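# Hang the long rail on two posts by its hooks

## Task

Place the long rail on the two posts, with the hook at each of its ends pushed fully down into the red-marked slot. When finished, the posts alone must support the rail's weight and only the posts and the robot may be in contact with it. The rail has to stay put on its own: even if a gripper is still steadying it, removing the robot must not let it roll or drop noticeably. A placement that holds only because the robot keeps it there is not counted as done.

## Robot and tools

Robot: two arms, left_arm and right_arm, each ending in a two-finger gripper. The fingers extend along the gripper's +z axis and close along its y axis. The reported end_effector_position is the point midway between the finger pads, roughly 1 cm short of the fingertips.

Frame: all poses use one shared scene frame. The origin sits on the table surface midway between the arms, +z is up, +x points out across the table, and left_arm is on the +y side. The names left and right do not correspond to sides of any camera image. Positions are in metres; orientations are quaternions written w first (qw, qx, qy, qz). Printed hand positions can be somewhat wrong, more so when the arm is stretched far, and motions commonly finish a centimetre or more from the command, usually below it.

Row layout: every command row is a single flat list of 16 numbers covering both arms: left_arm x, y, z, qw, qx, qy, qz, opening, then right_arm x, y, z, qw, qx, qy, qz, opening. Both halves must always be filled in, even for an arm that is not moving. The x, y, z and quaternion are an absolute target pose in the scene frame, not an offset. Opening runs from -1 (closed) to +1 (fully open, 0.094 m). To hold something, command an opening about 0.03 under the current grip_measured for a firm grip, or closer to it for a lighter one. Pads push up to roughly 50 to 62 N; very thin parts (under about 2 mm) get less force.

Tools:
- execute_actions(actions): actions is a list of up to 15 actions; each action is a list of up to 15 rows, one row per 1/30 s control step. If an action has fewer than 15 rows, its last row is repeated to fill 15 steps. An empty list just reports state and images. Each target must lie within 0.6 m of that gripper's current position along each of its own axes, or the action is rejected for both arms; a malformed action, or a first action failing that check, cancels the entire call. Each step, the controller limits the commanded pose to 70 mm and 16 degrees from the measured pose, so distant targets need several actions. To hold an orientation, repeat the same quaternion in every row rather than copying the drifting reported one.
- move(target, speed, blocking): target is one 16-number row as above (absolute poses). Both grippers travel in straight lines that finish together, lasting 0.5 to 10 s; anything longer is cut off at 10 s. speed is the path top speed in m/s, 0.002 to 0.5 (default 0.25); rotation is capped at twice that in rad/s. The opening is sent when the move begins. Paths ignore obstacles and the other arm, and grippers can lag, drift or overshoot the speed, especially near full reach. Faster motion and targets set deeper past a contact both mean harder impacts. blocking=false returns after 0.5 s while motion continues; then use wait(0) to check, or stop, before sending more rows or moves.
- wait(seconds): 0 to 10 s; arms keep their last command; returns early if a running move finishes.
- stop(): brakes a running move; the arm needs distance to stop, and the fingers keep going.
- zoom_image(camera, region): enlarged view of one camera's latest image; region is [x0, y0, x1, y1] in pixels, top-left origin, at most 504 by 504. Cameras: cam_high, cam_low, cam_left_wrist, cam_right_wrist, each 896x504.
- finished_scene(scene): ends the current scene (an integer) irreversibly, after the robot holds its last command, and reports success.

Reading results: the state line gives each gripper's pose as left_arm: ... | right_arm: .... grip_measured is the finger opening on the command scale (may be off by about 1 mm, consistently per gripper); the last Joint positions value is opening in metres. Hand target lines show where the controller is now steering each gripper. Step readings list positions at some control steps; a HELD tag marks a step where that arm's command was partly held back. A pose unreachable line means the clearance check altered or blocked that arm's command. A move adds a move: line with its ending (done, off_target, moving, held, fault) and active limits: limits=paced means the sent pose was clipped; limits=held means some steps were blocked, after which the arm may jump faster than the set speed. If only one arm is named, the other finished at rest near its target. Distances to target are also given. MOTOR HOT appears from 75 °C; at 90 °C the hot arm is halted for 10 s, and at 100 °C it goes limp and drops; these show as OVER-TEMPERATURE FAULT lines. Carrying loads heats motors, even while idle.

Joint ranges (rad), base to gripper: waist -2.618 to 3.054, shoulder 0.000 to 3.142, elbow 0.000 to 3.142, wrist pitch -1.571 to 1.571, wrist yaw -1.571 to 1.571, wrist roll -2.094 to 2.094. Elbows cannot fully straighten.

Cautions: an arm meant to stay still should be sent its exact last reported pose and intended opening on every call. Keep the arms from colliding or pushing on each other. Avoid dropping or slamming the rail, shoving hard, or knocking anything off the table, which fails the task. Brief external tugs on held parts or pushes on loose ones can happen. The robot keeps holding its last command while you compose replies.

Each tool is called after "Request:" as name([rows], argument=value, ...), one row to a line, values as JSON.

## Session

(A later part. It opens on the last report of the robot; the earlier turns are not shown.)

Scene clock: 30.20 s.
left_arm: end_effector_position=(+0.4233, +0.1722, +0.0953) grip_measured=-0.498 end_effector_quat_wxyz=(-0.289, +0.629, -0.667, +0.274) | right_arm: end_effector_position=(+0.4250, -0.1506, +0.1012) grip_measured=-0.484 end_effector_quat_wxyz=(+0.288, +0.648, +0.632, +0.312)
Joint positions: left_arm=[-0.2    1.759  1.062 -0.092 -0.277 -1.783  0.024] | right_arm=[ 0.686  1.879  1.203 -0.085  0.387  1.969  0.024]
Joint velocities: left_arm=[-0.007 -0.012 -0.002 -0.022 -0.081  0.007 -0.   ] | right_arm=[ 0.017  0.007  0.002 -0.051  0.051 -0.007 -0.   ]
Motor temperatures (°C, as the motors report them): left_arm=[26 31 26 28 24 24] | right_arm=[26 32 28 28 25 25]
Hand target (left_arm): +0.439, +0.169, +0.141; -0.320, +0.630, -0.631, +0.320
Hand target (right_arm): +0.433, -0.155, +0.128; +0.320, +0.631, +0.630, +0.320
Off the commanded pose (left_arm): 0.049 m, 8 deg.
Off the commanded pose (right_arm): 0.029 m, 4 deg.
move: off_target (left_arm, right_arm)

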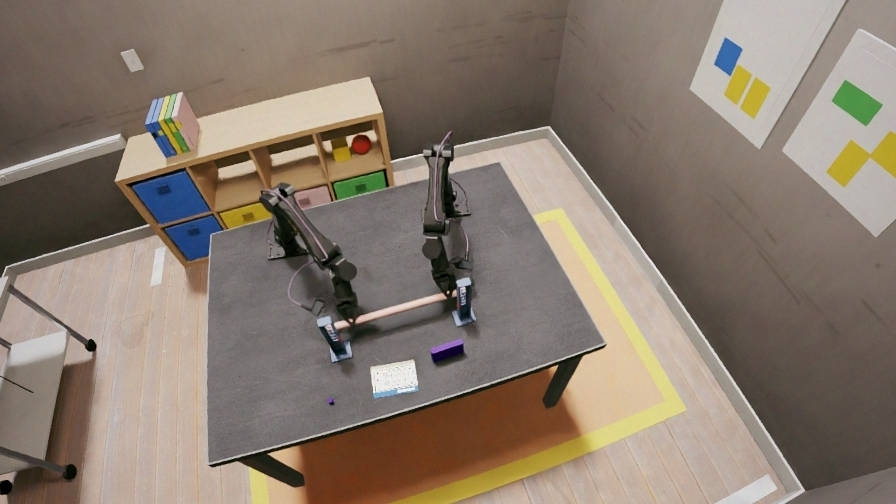

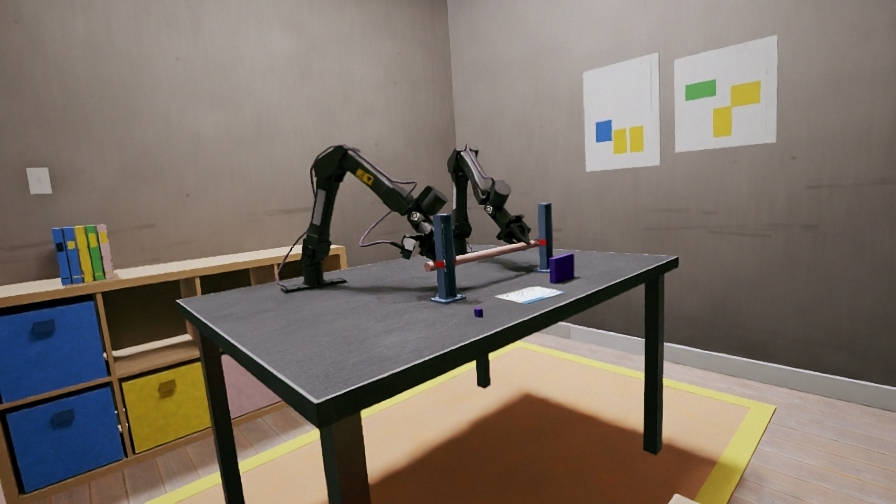

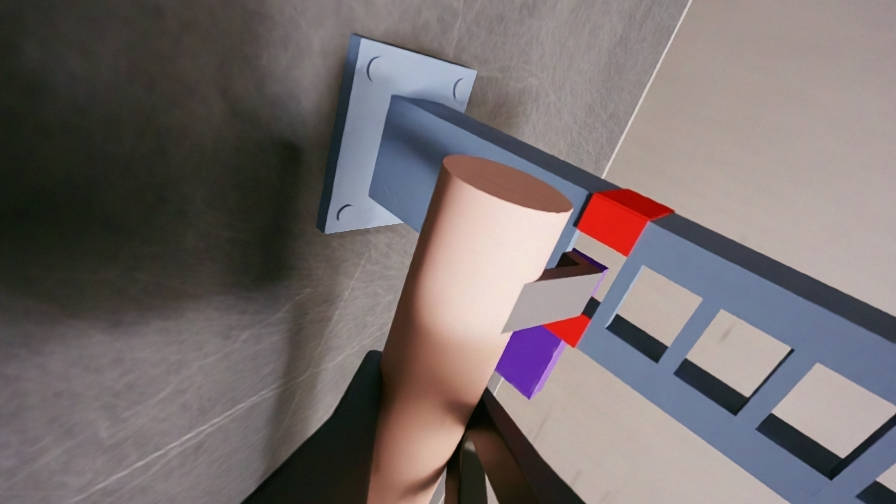

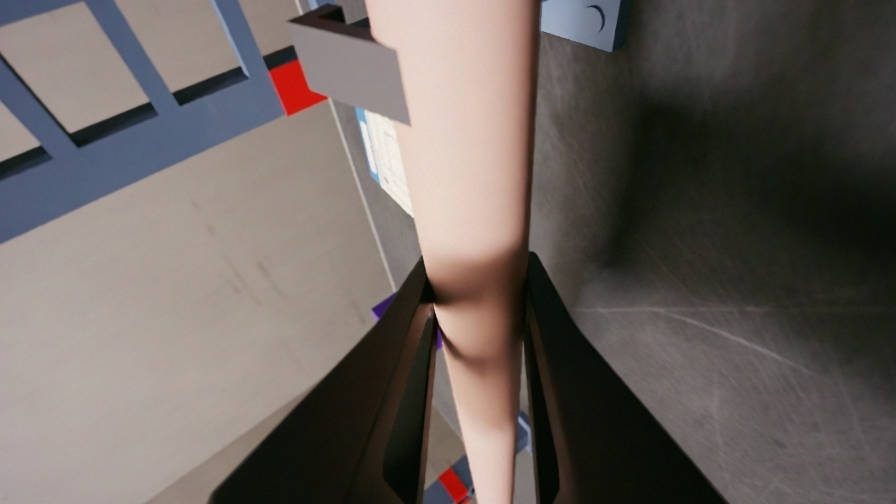

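Request:
move(target=[0.456,0.167,0.144,-0.32,0.63,-0.63,0.32,-0.55,0.45,-0.156,0.132,0.32,0.63,0.63,0.32,-0.54], speed=0.03)

Request:
zoom_image(camera="cam_low", region=[410, 225, 560, 290])

Scene clock: 32.77 s.
left_arm: end_effector_position=(+0.4361, +0.1681, +0.1174) grip_measured=-0.498 end_effector_quat_wxyz=(-0.300, +0.625, -0.661, +0.287) | right_arm: end_effector_position=(+0.4412, -0.1550, +0.1231) grip_measured=-0.484 end_effector_quat_wxyz=(+0.298, +0.643, +0.627, +0.323)
Joint positions: left_arm=[-0.2    1.76   1.131 -0.121 -0.283 -1.777  0.024] | right_arm=[ 0.659  1.879  1.269 -0.11   0.378  1.937  0.024]
Joint velocities: left_arm=[ 0.002  0.037 -0.012 -0.022 -0.022 -0.007 -0.001] | right_arm=[ 0.002  0.017  0.007  0.007  0.051 -0.051 -0.001]
Motor temperatures (°C, as the motors report them): left_arm=[26 31 27 28 24 24] | right_arm=[26 33 29 28 25 25]
Hand target (left_arm): +0.453, +0.168, +0.145; -0.321, +0.630, -0.631, +0.320
Hand target (right_arm): +0.449, -0.157, +0.133; +0.320, +0.631, +0.630, +0.320
Off the commanded pose (left_arm): 0.033 m, 6 deg.
Off the commanded pose (right_arm): 0.013 m, 3 deg.
move: off_target (left_arm, right_arm)

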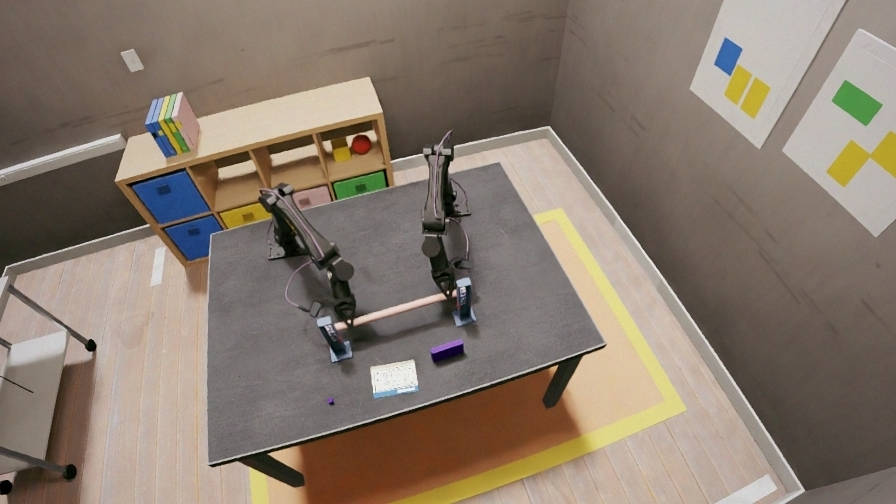

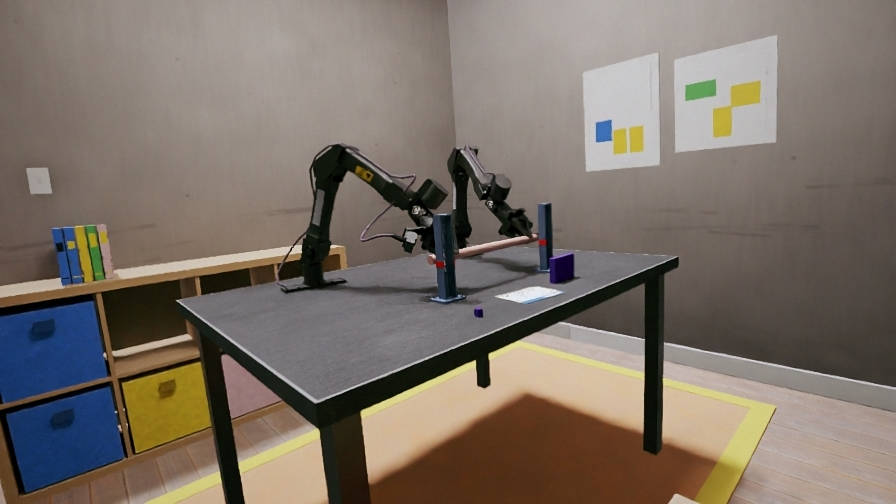

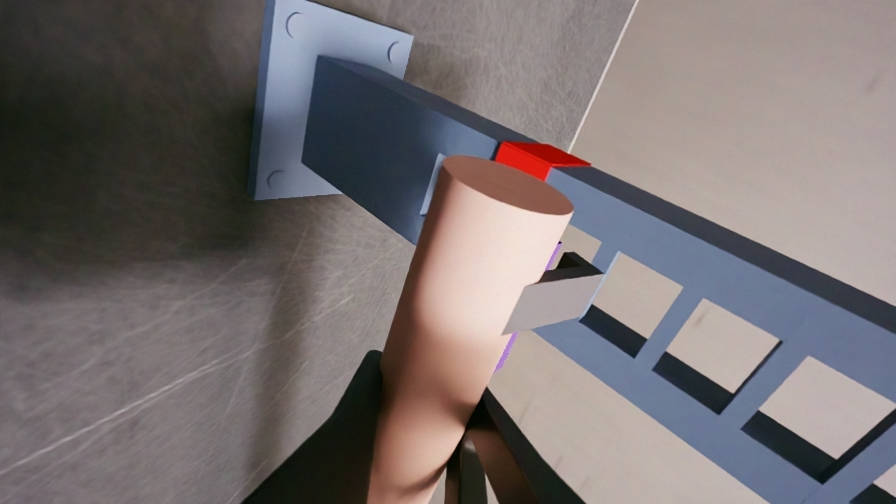

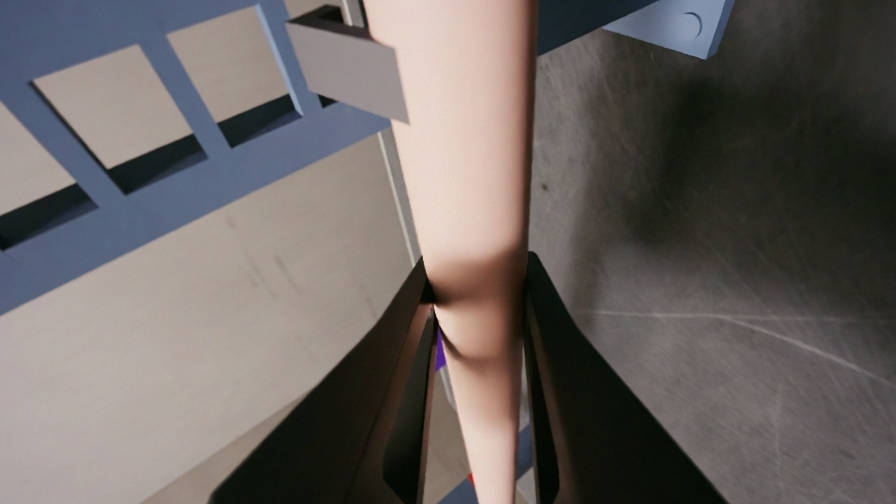

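Region (410, 225, 560, 290) of cam_low's 896x504 image, scaled by 3.360, with more detail than that image has; it fills the top 218 rows of this view, and the rest is white.

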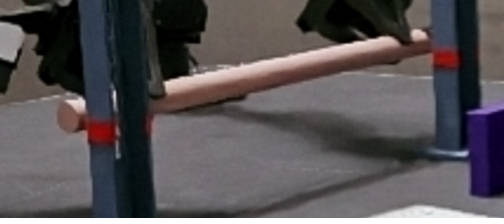

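Request:
move(target=[0.405,0.168,0.115,-0.32,0.63,-0.63,0.32,-0.55,0.398,-0.155,0.105,0.32,0.63,0.63,0.32,-0.54], speed=0.06)

Request:
move(target=[0.456,0.166,0.122,-0.32,0.63,-0.63,0.32,-0.55,0.449,-0.157,0.112,0.32,0.63,0.63,0.32,-0.54], speed=0.06)

Scene clock: 34.23 s.
left_arm: end_effector_position=(+0.3915, +0.1690, +0.0820) grip_measured=-0.498 end_effector_quat_wxyz=(-0.289, +0.629, -0.666, +0.278) | right_arm: end_effector_position=(+0.3976, -0.1530, +0.0873) grip_measured=-0.484 end_effector_quat_wxyz=(+0.289, +0.646, +0.633, +0.313)
Joint positions: left_arm=[-0.245  1.683  0.91  -0.018 -0.305 -1.818  0.024] | right_arm=[ 0.719  1.82   1.062 -0.012  0.411  1.989  0.024]
Joint velocities: left_arm=[-0.007 -0.022 -0.027  0.066 -0.022  0.081 -0.001] | right_arm=[-0.017 -0.012 -0.002  0.022  0.066 -0.066  0.   ]
Motor temperatures (°C, as the motors report them): left_arm=[26 31 27 28 24 24] | right_arm=[26 33 29 28 25 25]
Hand target (left_arm): +0.403, +0.168, +0.115; -0.318, +0.631, -0.631, +0.320
Hand target (right_arm): +0.398, -0.155, +0.104; +0.318, +0.632, +0.630, +0.319
Off the commanded pose (left_arm): 0.036 m, 7 deg.
Off the commanded pose (right_arm): 0.018 m, 4 deg.
move: off_target (left_arm, right_arm)

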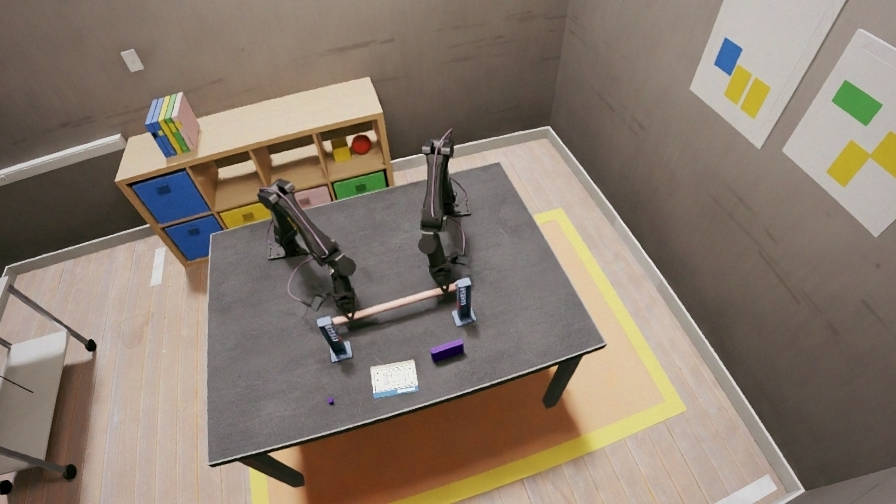

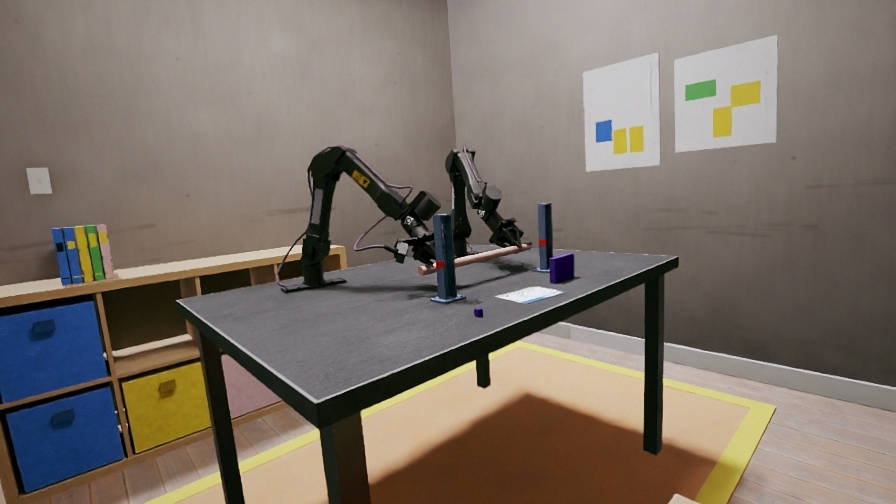

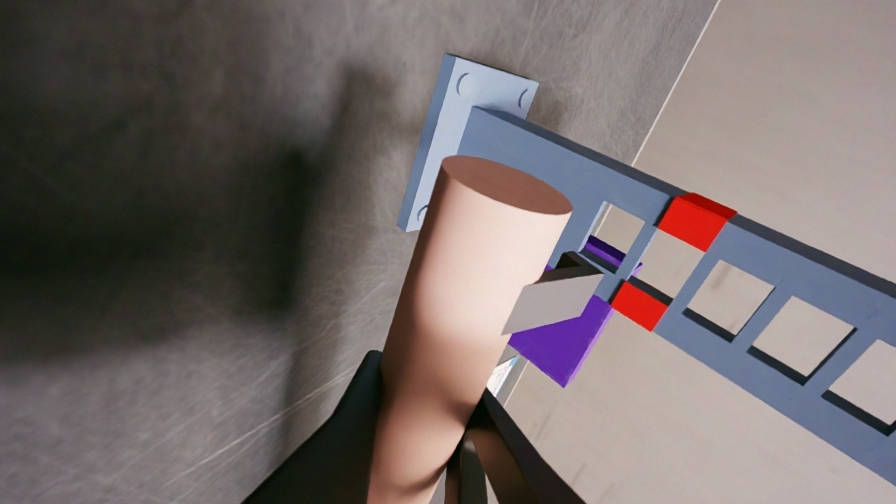

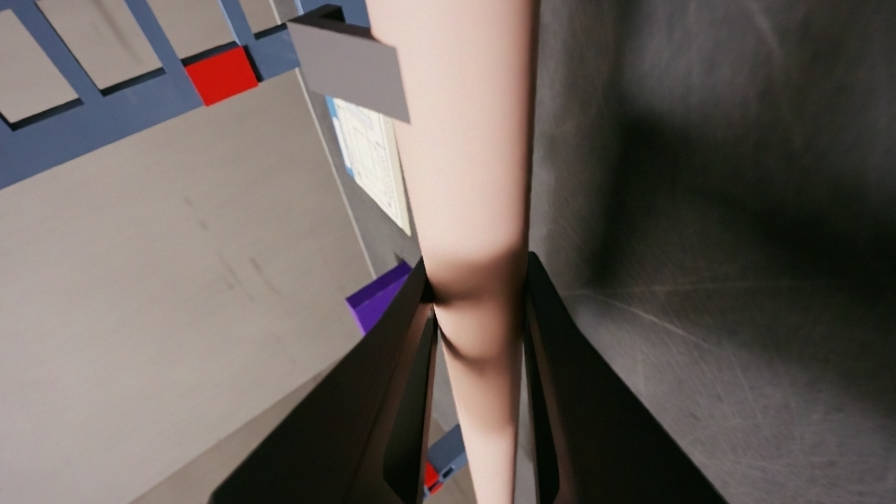

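Scene clock: 35.80 s.
left_arm: end_effector_position=(+0.4358, +0.1665, +0.0953) grip_measured=-0.498 end_effector_quat_wxyz=(-0.303, +0.626, -0.659, +0.286) | right_arm: end_effector_position=(+0.4404, -0.1564, +0.1017) grip_measured=-0.484 end_effector_quat_wxyz=(+0.300, +0.643, +0.627, +0.321)
Joint positions: left_arm=[-0.208  1.799  1.08  -0.033 -0.297 -1.783  0.024] | right_arm=[ 0.659  1.909  1.218 -0.033  0.382  1.936  0.024]
Joint velocities: left_arm=[-0.017 -0.007  0.002  0.022  0.007 -0.081  0.001] | right_arm=[-0.007 -0.002  0.002  0.051  0.022 -0.037  0.   ]
Motor temperatures (°C, as the motors report them): left_arm=[26 31 27 29 24 24] | right_arm=[26 33 29 28 25 25]
Hand target (left_arm): +0.454, +0.167, +0.124; -0.322, +0.630, -0.631, +0.320
Hand target (right_arm): +0.448, -0.158, +0.113; +0.321, +0.630, +0.630, +0.320
Off the commanded pose (left_arm): 0.033 m, 6 deg.
Off the commanded pose (right_arm): 0.013 m, 3 deg.
move: off_target (left_arm, right_arm)

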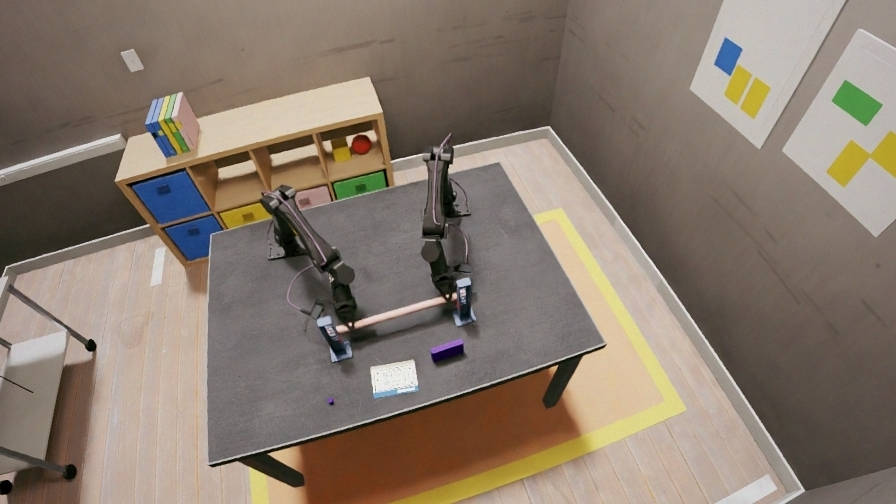

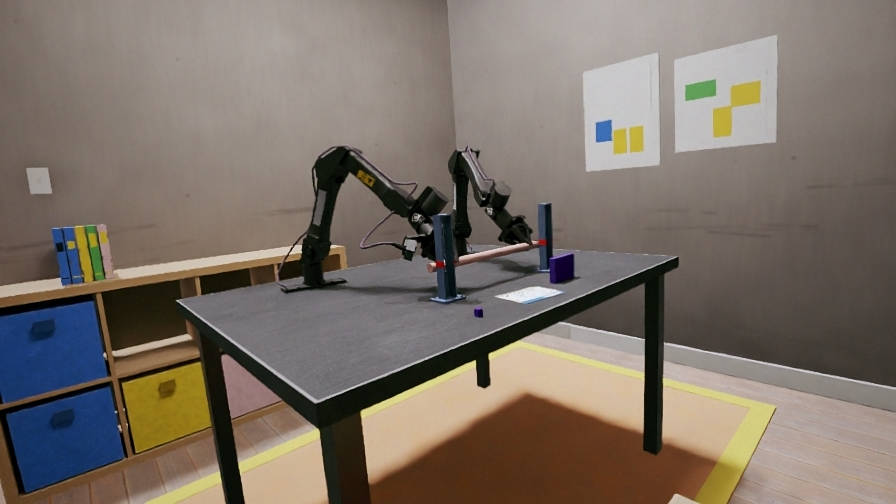

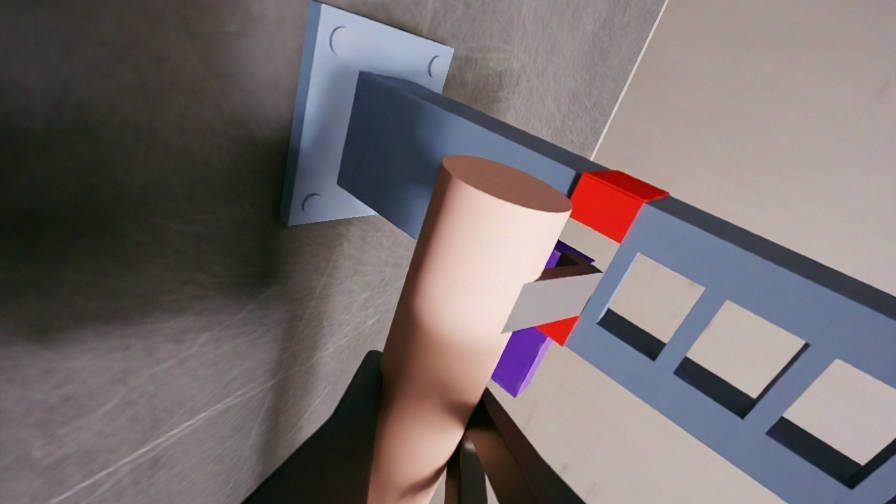

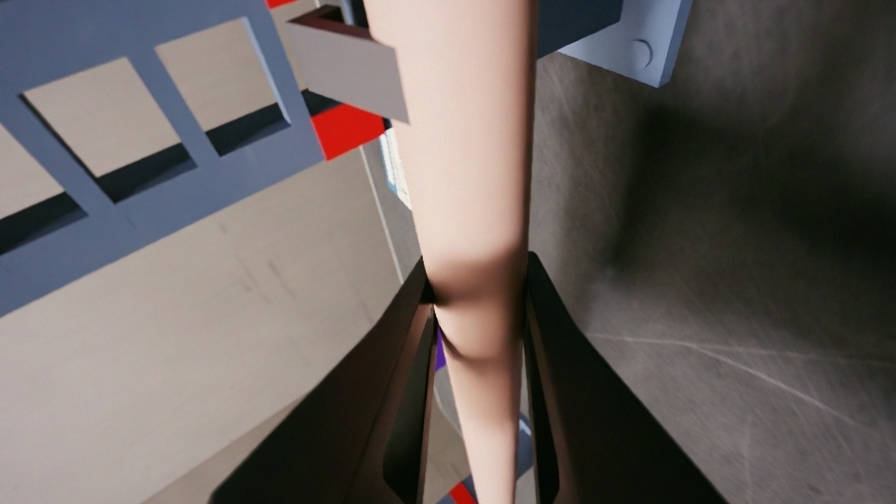

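Request:
execute_actions([
  [[0.461,0.169,0.123,-0.32,0.63,-0.63,0.32,-0.55,0.454,-0.154,0.113,0.32,0.63,0.63,0.32,-0.54]],
  [[0.467,0.17,0.123,-0.32,0.63,-0.63,0.32,-0.55,0.46,-0.153,0.113,0.32,0.63,0.63,0.32,-0.54]],
  [[0.473,0.17,0.123,-0.32,0.63,-0.63,0.32,-0.55,0.466,-0.153,0.113,0.32,0.63,0.63,0.32,-0.54]],
])

Scene clock: 37.47 s.
left_arm: end_effector_position=(+0.4505, +0.1711, +0.0926) grip_measured=-0.499 end_effector_quat_wxyz=(-0.300, +0.628, -0.661, +0.280) | right_arm: end_effector_position=(+0.4526, -0.1519, +0.1001) grip_measured=-0.484 end_effector_quat_wxyz=(+0.297, +0.645, +0.631, +0.314)
Joint positions: left_arm=[-0.182  1.848  1.141 -0.053 -0.278 -1.766  0.024] | right_arm=[ 0.653  1.96   1.296 -0.077  0.376  1.933  0.024]
Joint velocities: left_arm=[ 0.012 -0.007  0.002 -0.007 -0.007 -0.007 -0.   ] | right_arm=[ 0.022 -0.012  0.007 -0.007  0.037 -0.051 -0.   ]
Motor temperatures (°C, as the motors report them): left_arm=[26 31 27 29 24 24] | right_arm=[26 33 29 29 25 25]
Hand target (left_arm): +0.470, +0.171, +0.124; -0.321, +0.630, -0.631, +0.320
Hand target (right_arm): +0.465, -0.154, +0.114; +0.320, +0.631, +0.630, +0.320
Off the commanded pose (left_arm): 0.038 m, 6 deg.
Off the commanded pose (right_arm): 0.019 m, 3 deg.
Step readings (end_effector_position; steps 1 to 15: 1st action; 16 to 30: 2nd action; 31 to 45: 3rd action):
0: left_arm (+0.4358, +0.1665, +0.0949) | right_arm (+0.4404, -0.1564, +0.1014)
1: left_arm (+0.4361, +0.1666, +0.0949) | right_arm (+0.4409, -0.1562, +0.1013)
2: left_arm (+0.4371, +0.1672, +0.0948) | right_arm (+0.4423, -0.1554, +0.1016)
4: left_arm (+0.4396, +0.1692, +0.0953) | right_arm (+0.4449, -0.1538, +0.1017)
8: left_arm (+0.4407, +0.1699, +0.0953) | right_arm (+0.4459, -0.1528, +0.1016)
15: left_arm (+0.4407, +0.1698, +0.0951) | right_arm (+0.4458, -0.1529, +0.1014)
16: left_arm (+0.4412, +0.1698, +0.0949) | right_arm (+0.4464, -0.1529, +0.1015)
17: left_arm (+0.4421, +0.1701, +0.0945) | right_arm (+0.4478, -0.1528, +0.1014)
19: left_arm (+0.4448, +0.1706, +0.0947) | right_arm (+0.4504, -0.1523, +0.1013)
23: left_arm (+0.4462, +0.1710, +0.0943) | right_arm (+0.4513, -0.1518, +0.1008)
30: left_arm (+0.4462, +0.1709, +0.0943) | right_arm (+0.4513, -0.1519, +0.1007)
31: left_arm (+0.4467, +0.1709, +0.0942) | right_arm (+0.4518, -0.1519, +0.1008)
32: left_arm (+0.4483, +0.1710, +0.0944) | right_arm (+0.4523, -0.1520, +0.1006)
34: left_arm (+0.4505, +0.1710, +0.0935) | right_arm (+0.4526, -0.1519, +0.1003)
38: left_arm (+0.4504, +0.1711, +0.0924) | right_arm (+0.4526, -0.1519, +0.1001)
45: end_effector_position above

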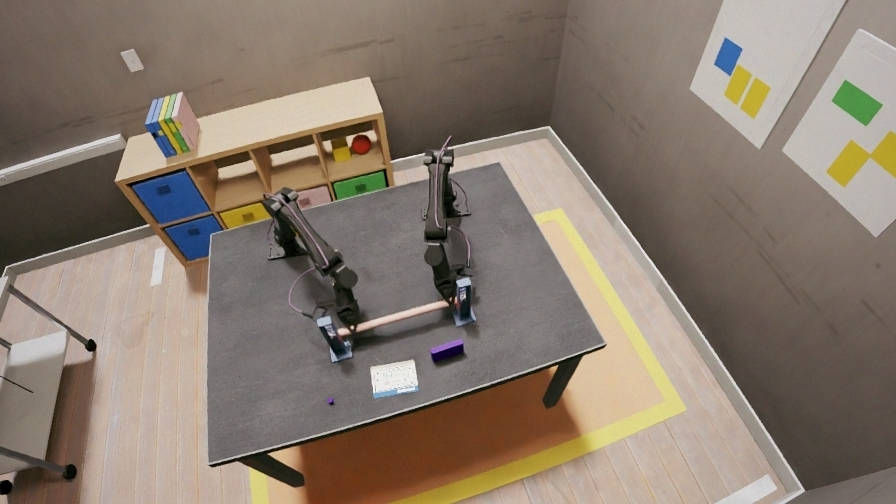

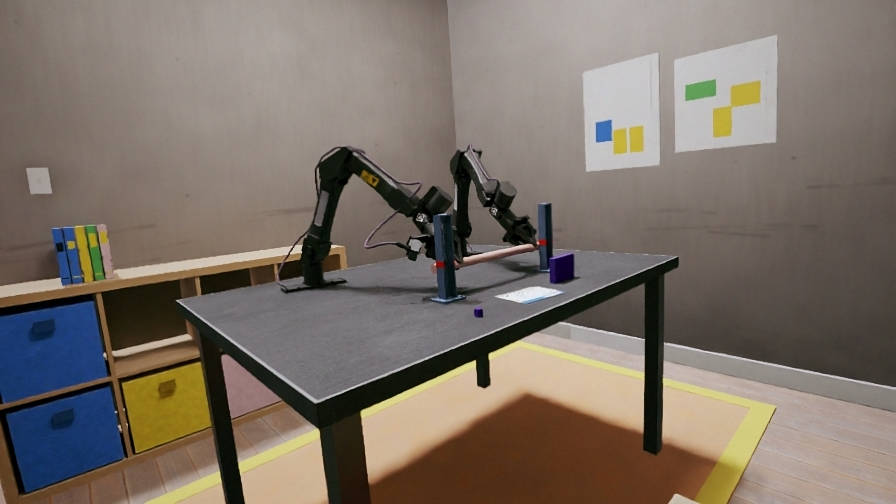

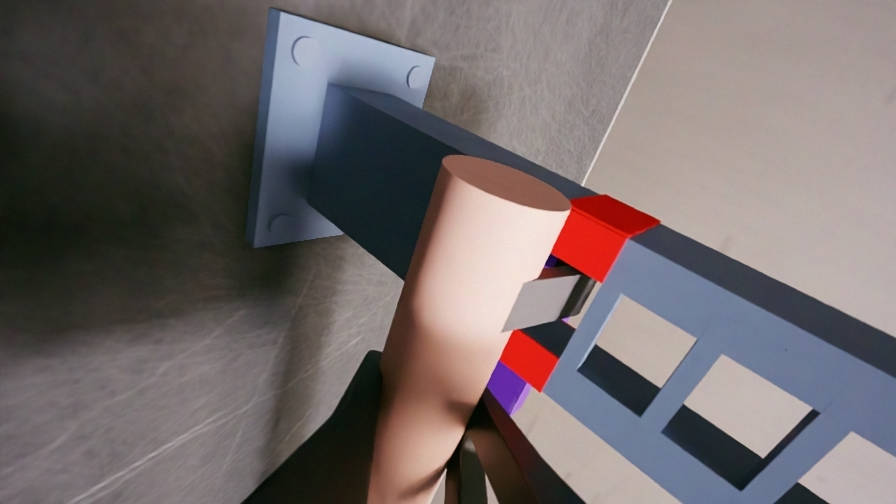

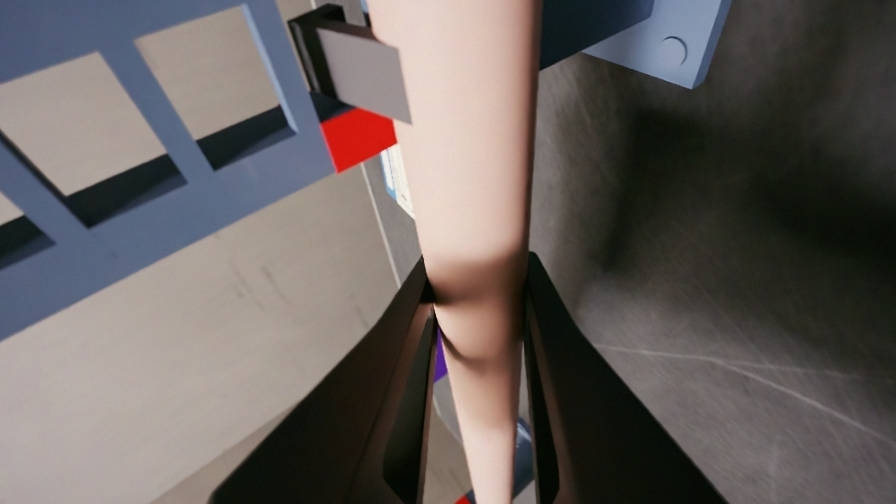

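Both hooks are in the red slots. Next the rail is lowered to seat them.

Request:
execute_actions([
  [[0.474,0.169,0.116,-0.32,0.63,-0.63,0.32,-0.55,0.464,-0.154,0.105,0.32,0.63,0.63,0.32,-0.54]],
  [[0.473,0.169,0.108,-0.32,0.63,-0.63,0.32,-0.55,0.463,-0.154,0.097,0.32,0.63,0.63,0.32,-0.54]],
  [[0.47,0.169,0.1,-0.32,0.63,-0.63,0.32,-0.55,0.462,-0.154,0.09,0.32,0.63,0.63,0.32,-0.54]],
])

Scene clock: 39.13 s.
left_arm: end_effector_position=(+0.4507, +0.1713, +0.0854) grip_measured=-0.499 end_effector_quat_wxyz=(-0.300, +0.629, -0.660, +0.280) | right_arm: end_effector_position=(+0.4530, -0.1524, +0.0932) grip_measured=-0.484 end_effector_quat_wxyz=(+0.298, +0.646, +0.629, +0.314)
Joint positions: left_arm=[-0.182  1.862  1.128 -0.028 -0.279 -1.769  0.024] | right_arm=[ 0.653  1.972  1.28  -0.046  0.38   1.935  0.024]
Joint velocities: left_arm=[-0.002 -0.002  0.017  0.007  0.007  0.051  0.   ] | right_arm=[ 0.002  0.007 -0.017  0.022 -0.051  0.051 -0.001]
Motor temperatures (°C, as the motors report them): left_arm=[26 31 27 29 24 24] | right_arm=[26 33 29 29 25 25]
Hand target (left_arm): +0.468, +0.170, +0.101; -0.320, +0.631, -0.631, +0.318
Hand target (right_arm): +0.461, -0.154, +0.090; +0.319, +0.632, +0.630, +0.318
Off the commanded pose (left_arm): 0.024 m, 6 deg.
Off the commanded pose (right_arm): 0.010 m, 3 deg.
Step readings (end_effector_position; steps 1 to 15: 1st action; 16 to 30: 2nd action; 31 to 45: 3rd action):
0: left_arm (+0.4505, +0.1711, +0.0925) | right_arm (+0.4526, -0.1519, +0.1001)
1: left_arm (+0.4504, +0.1711, +0.0918) | right_arm (+0.4527, -0.1519, +0.1000)
2: left_arm (+0.4504, +0.1711, +0.0911) | right_arm (+0.4526, -0.1519, +0.0996)
4: left_arm (+0.4504, +0.1711, +0.0888) | right_arm (+0.4527, -0.1518, +0.0982)
8: left_arm (+0.4505, +0.1710, +0.0869) | right_arm (+0.4528, -0.1517, +0.0954)
15: left_arm (+0.4505, +0.1710, +0.0869) | right_arm (+0.4528, -0.1517, +0.0954)
16: left_arm (+0.4507, +0.1709, +0.0867) | right_arm (+0.4529, -0.1517, +0.0952)
17: left_arm (+0.4507, +0.1709, +0.0867) | right_arm (+0.4529, -0.1517, +0.0950)
19: left_arm (+0.4507, +0.1709, +0.0867) | right_arm (+0.4530, -0.1517, +0.0949)
23: left_arm (+0.4507, +0.1709, +0.0867) | right_arm (+0.4530, -0.1517, +0.0949)
30: left_arm (+0.4507, +0.1709, +0.0867) | right_arm (+0.4530, -0.1517, +0.0949)
31: left_arm (+0.4505, +0.1710, +0.0862) | right_arm (+0.4527, -0.1519, +0.0940)
32: left_arm (+0.4505, +0.1711, +0.0859) | right_arm (+0.4528, -0.1521, +0.0937)
34: left_arm (+0.4506, +0.1712, +0.0856) | right_arm (+0.4529, -0.1523, +0.0933)
38: left_arm (+0.4506, +0.1713, +0.0854) | right_arm (+0.4531, -0.1524, +0.0933)
45: end_effector_position above

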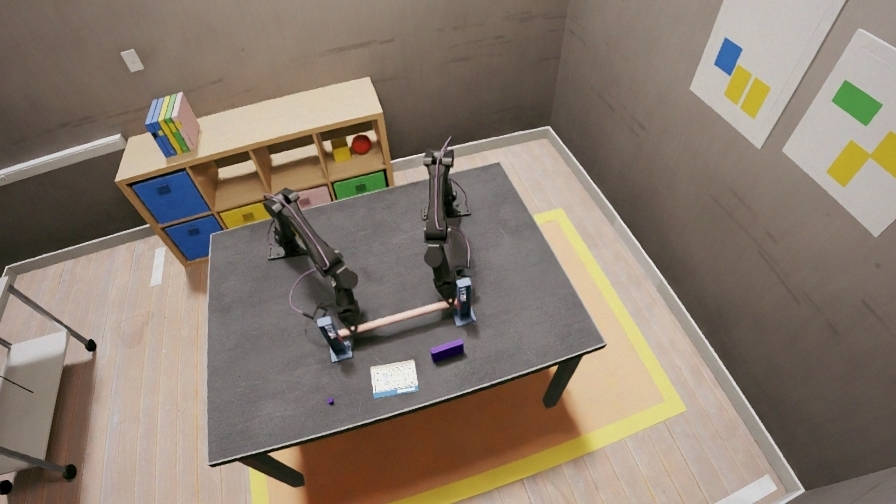

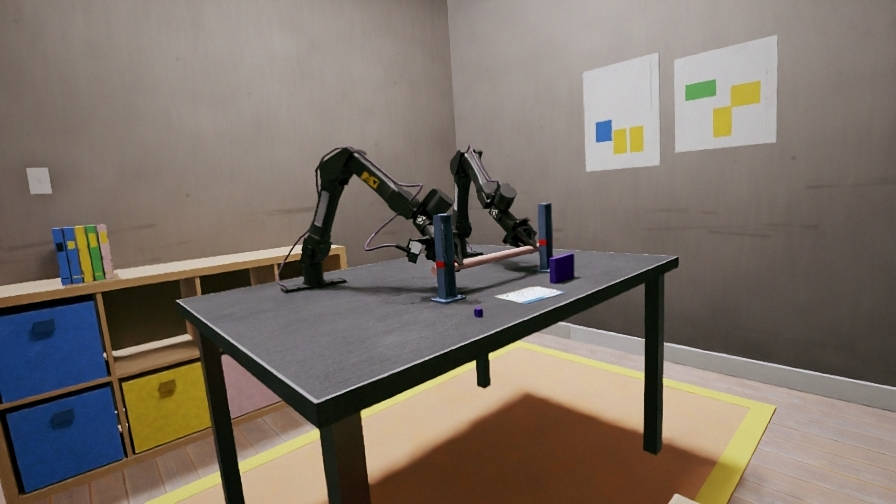

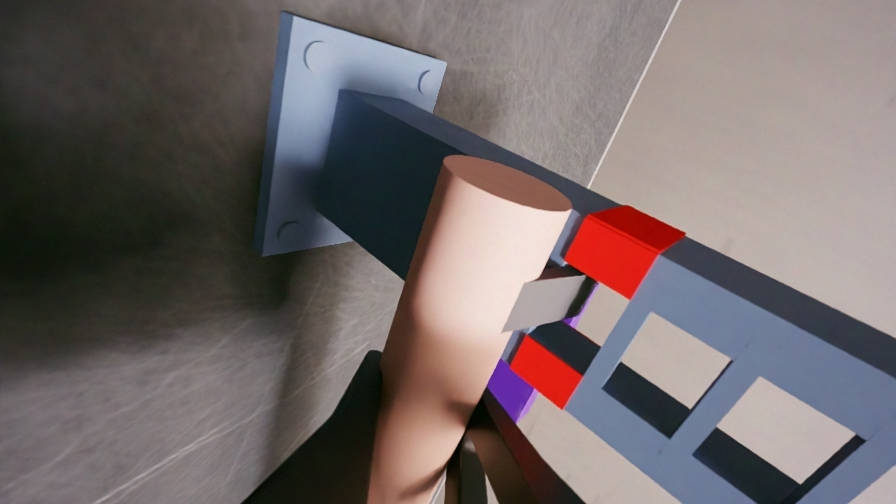

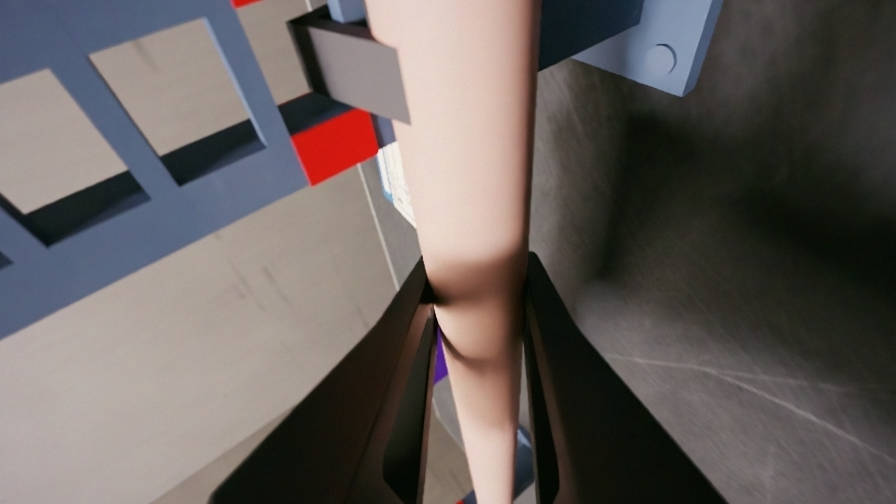

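Request:
execute_actions([
  [[0.458,0.17,0.098,-0.31,0.63,-0.64,0.3,-0.3,0.456,-0.153,0.096,0.31,0.64,0.63,0.32,-0.3]],
  [[0.452,0.17,0.098,-0.31,0.63,-0.64,0.3,0.3,0.452,-0.153,0.098,0.31,0.64,0.63,0.32,0.3]],
  [[0.42,0.17,0.122,-0.31,0.63,-0.64,0.3,0.3,0.42,-0.153,0.122,0.31,0.64,0.63,0.32,0.3]],
])

Scene clock: 40.80 s.
left_arm: end_effector_position=(+0.4235, +0.1671, +0.1188) grip_measured=+0.298 end_effector_quat_wxyz=(-0.304, +0.630, -0.645, +0.307) | right_arm: end_effector_position=(+0.4251, -0.1490, +0.1249) grip_measured=+0.298 end_effector_quat_wxyz=(+0.305, +0.637, +0.626, +0.332)
Joint positions: left_arm=[-0.218  1.706  1.042 -0.05  -0.299 -1.815  0.061] | right_arm=[ 0.695  1.832  1.195 -0.066  0.407  1.947  0.061]
Joint velocities: left_arm=[-0.017 -0.017  0.007 -0.037 -0.022  0.051  0.   ] | right_arm=[ 0.022  0.002 -0.002 -0.037  0.051  0.007 -0.   ]
Motor temperatures (°C, as the motors report them): left_arm=[26 32 27 29 24 24] | right_arm=[26 33 29 29 25 25]
Hand target (left_arm): +0.420, +0.170, +0.122; -0.311, +0.632, -0.642, +0.301
Hand target (right_arm): +0.420, -0.153, +0.122; +0.309, +0.639, +0.628, +0.319
Off the commanded pose (left_arm): 0.006 m, 1 deg.
Off the commanded pose (right_arm): 0.007 m, 2 deg.
Step readings (end_effector_position; steps 1 to 15: 1st action; 16 to 30: 2nd action; 31 to 45: 3rd action):
0: left_arm (+0.4507, +0.1713, +0.0854) | right_arm (+0.4530, -0.1524, +0.0932)
1: left_arm (+0.4508, +0.1714, +0.0856) | right_arm (+0.4532, -0.1521, +0.0940)
2: left_arm (+0.4513, +0.1713, +0.0861) | right_arm (+0.4536, -0.1517, +0.0944)
4: left_arm (+0.4513, +0.1713, +0.0861) | right_arm (+0.4538, -0.1515, +0.0942)
8: left_arm (+0.4513, +0.1713, +0.0861) | right_arm (+0.4538, -0.1514, +0.0942)
15: left_arm (+0.4513, +0.1713, +0.0861) | right_arm (+0.4538, -0.1514, +0.0942)
16: left_arm (+0.4512, +0.1713, +0.0858) | right_arm (+0.4539, -0.1514, +0.0941)
17: left_arm (+0.4513, +0.1713, +0.0856) | right_arm (+0.4540, -0.1513, +0.0941)
19: left_arm (+0.4508, +0.1715, +0.0846) | right_arm (+0.4541, -0.1513, +0.0941)
23: left_arm (+0.4506, +0.1715, +0.0841) | right_arm (+0.4545, -0.1511, +0.0944)
30: left_arm (+0.4514, +0.1712, +0.0850) | right_arm (+0.4549, -0.1508, +0.0950)
31: left_arm (+0.4483, +0.1711, +0.0872) | right_arm (+0.4520, -0.1513, +0.0964)
32: left_arm (+0.4405, +0.1720, +0.0893) | right_arm (+0.4445, -0.1532, +0.0973)
34: left_arm (+0.4279, +0.1708, +0.0994) | right_arm (+0.4312, -0.1535, +0.1041)
38: left_arm (+0.4245, +0.1659, +0.1192) | right_arm (+0.4256, -0.1478, +0.1235)
45: end_effector_position above

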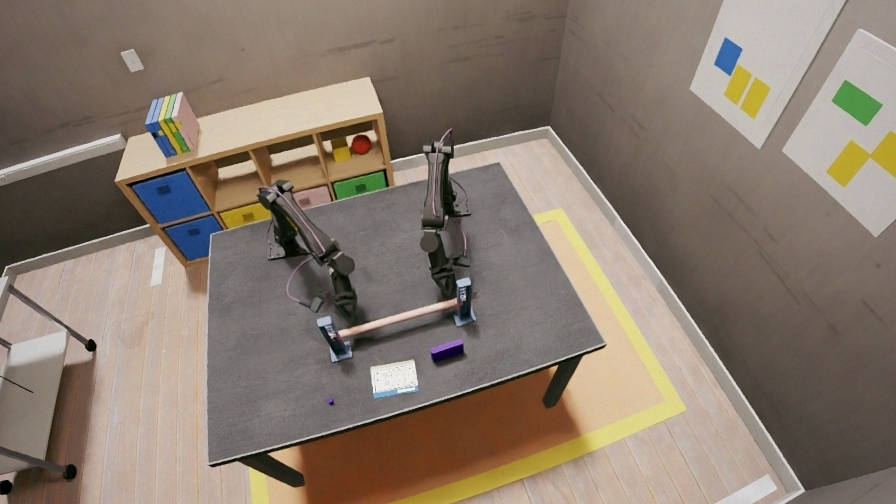

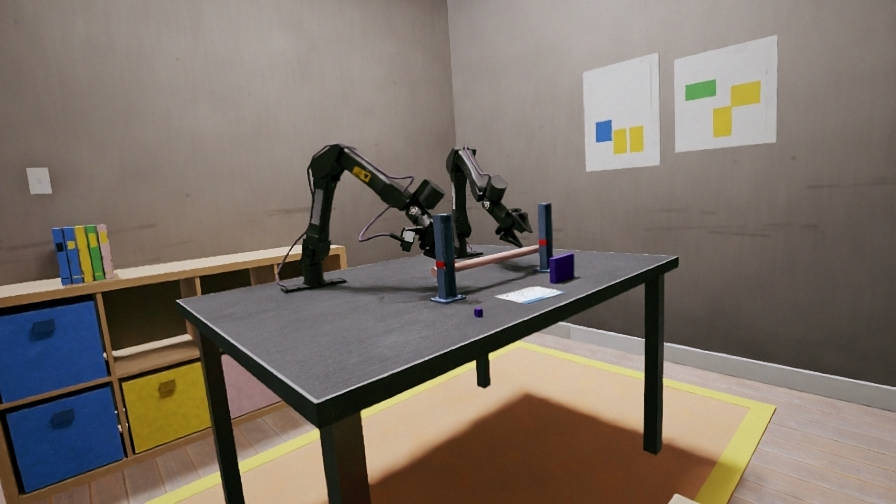

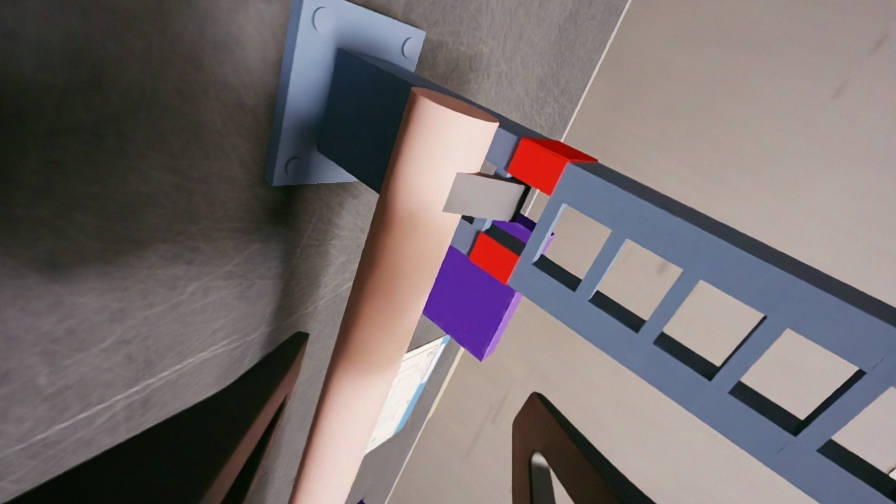

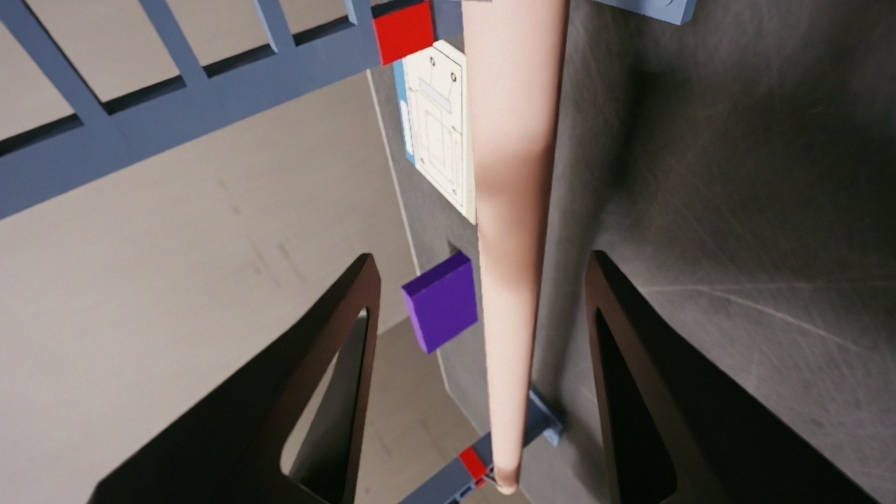

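Request:
finished_scene(scene=1)

The scene is finished: the task was done.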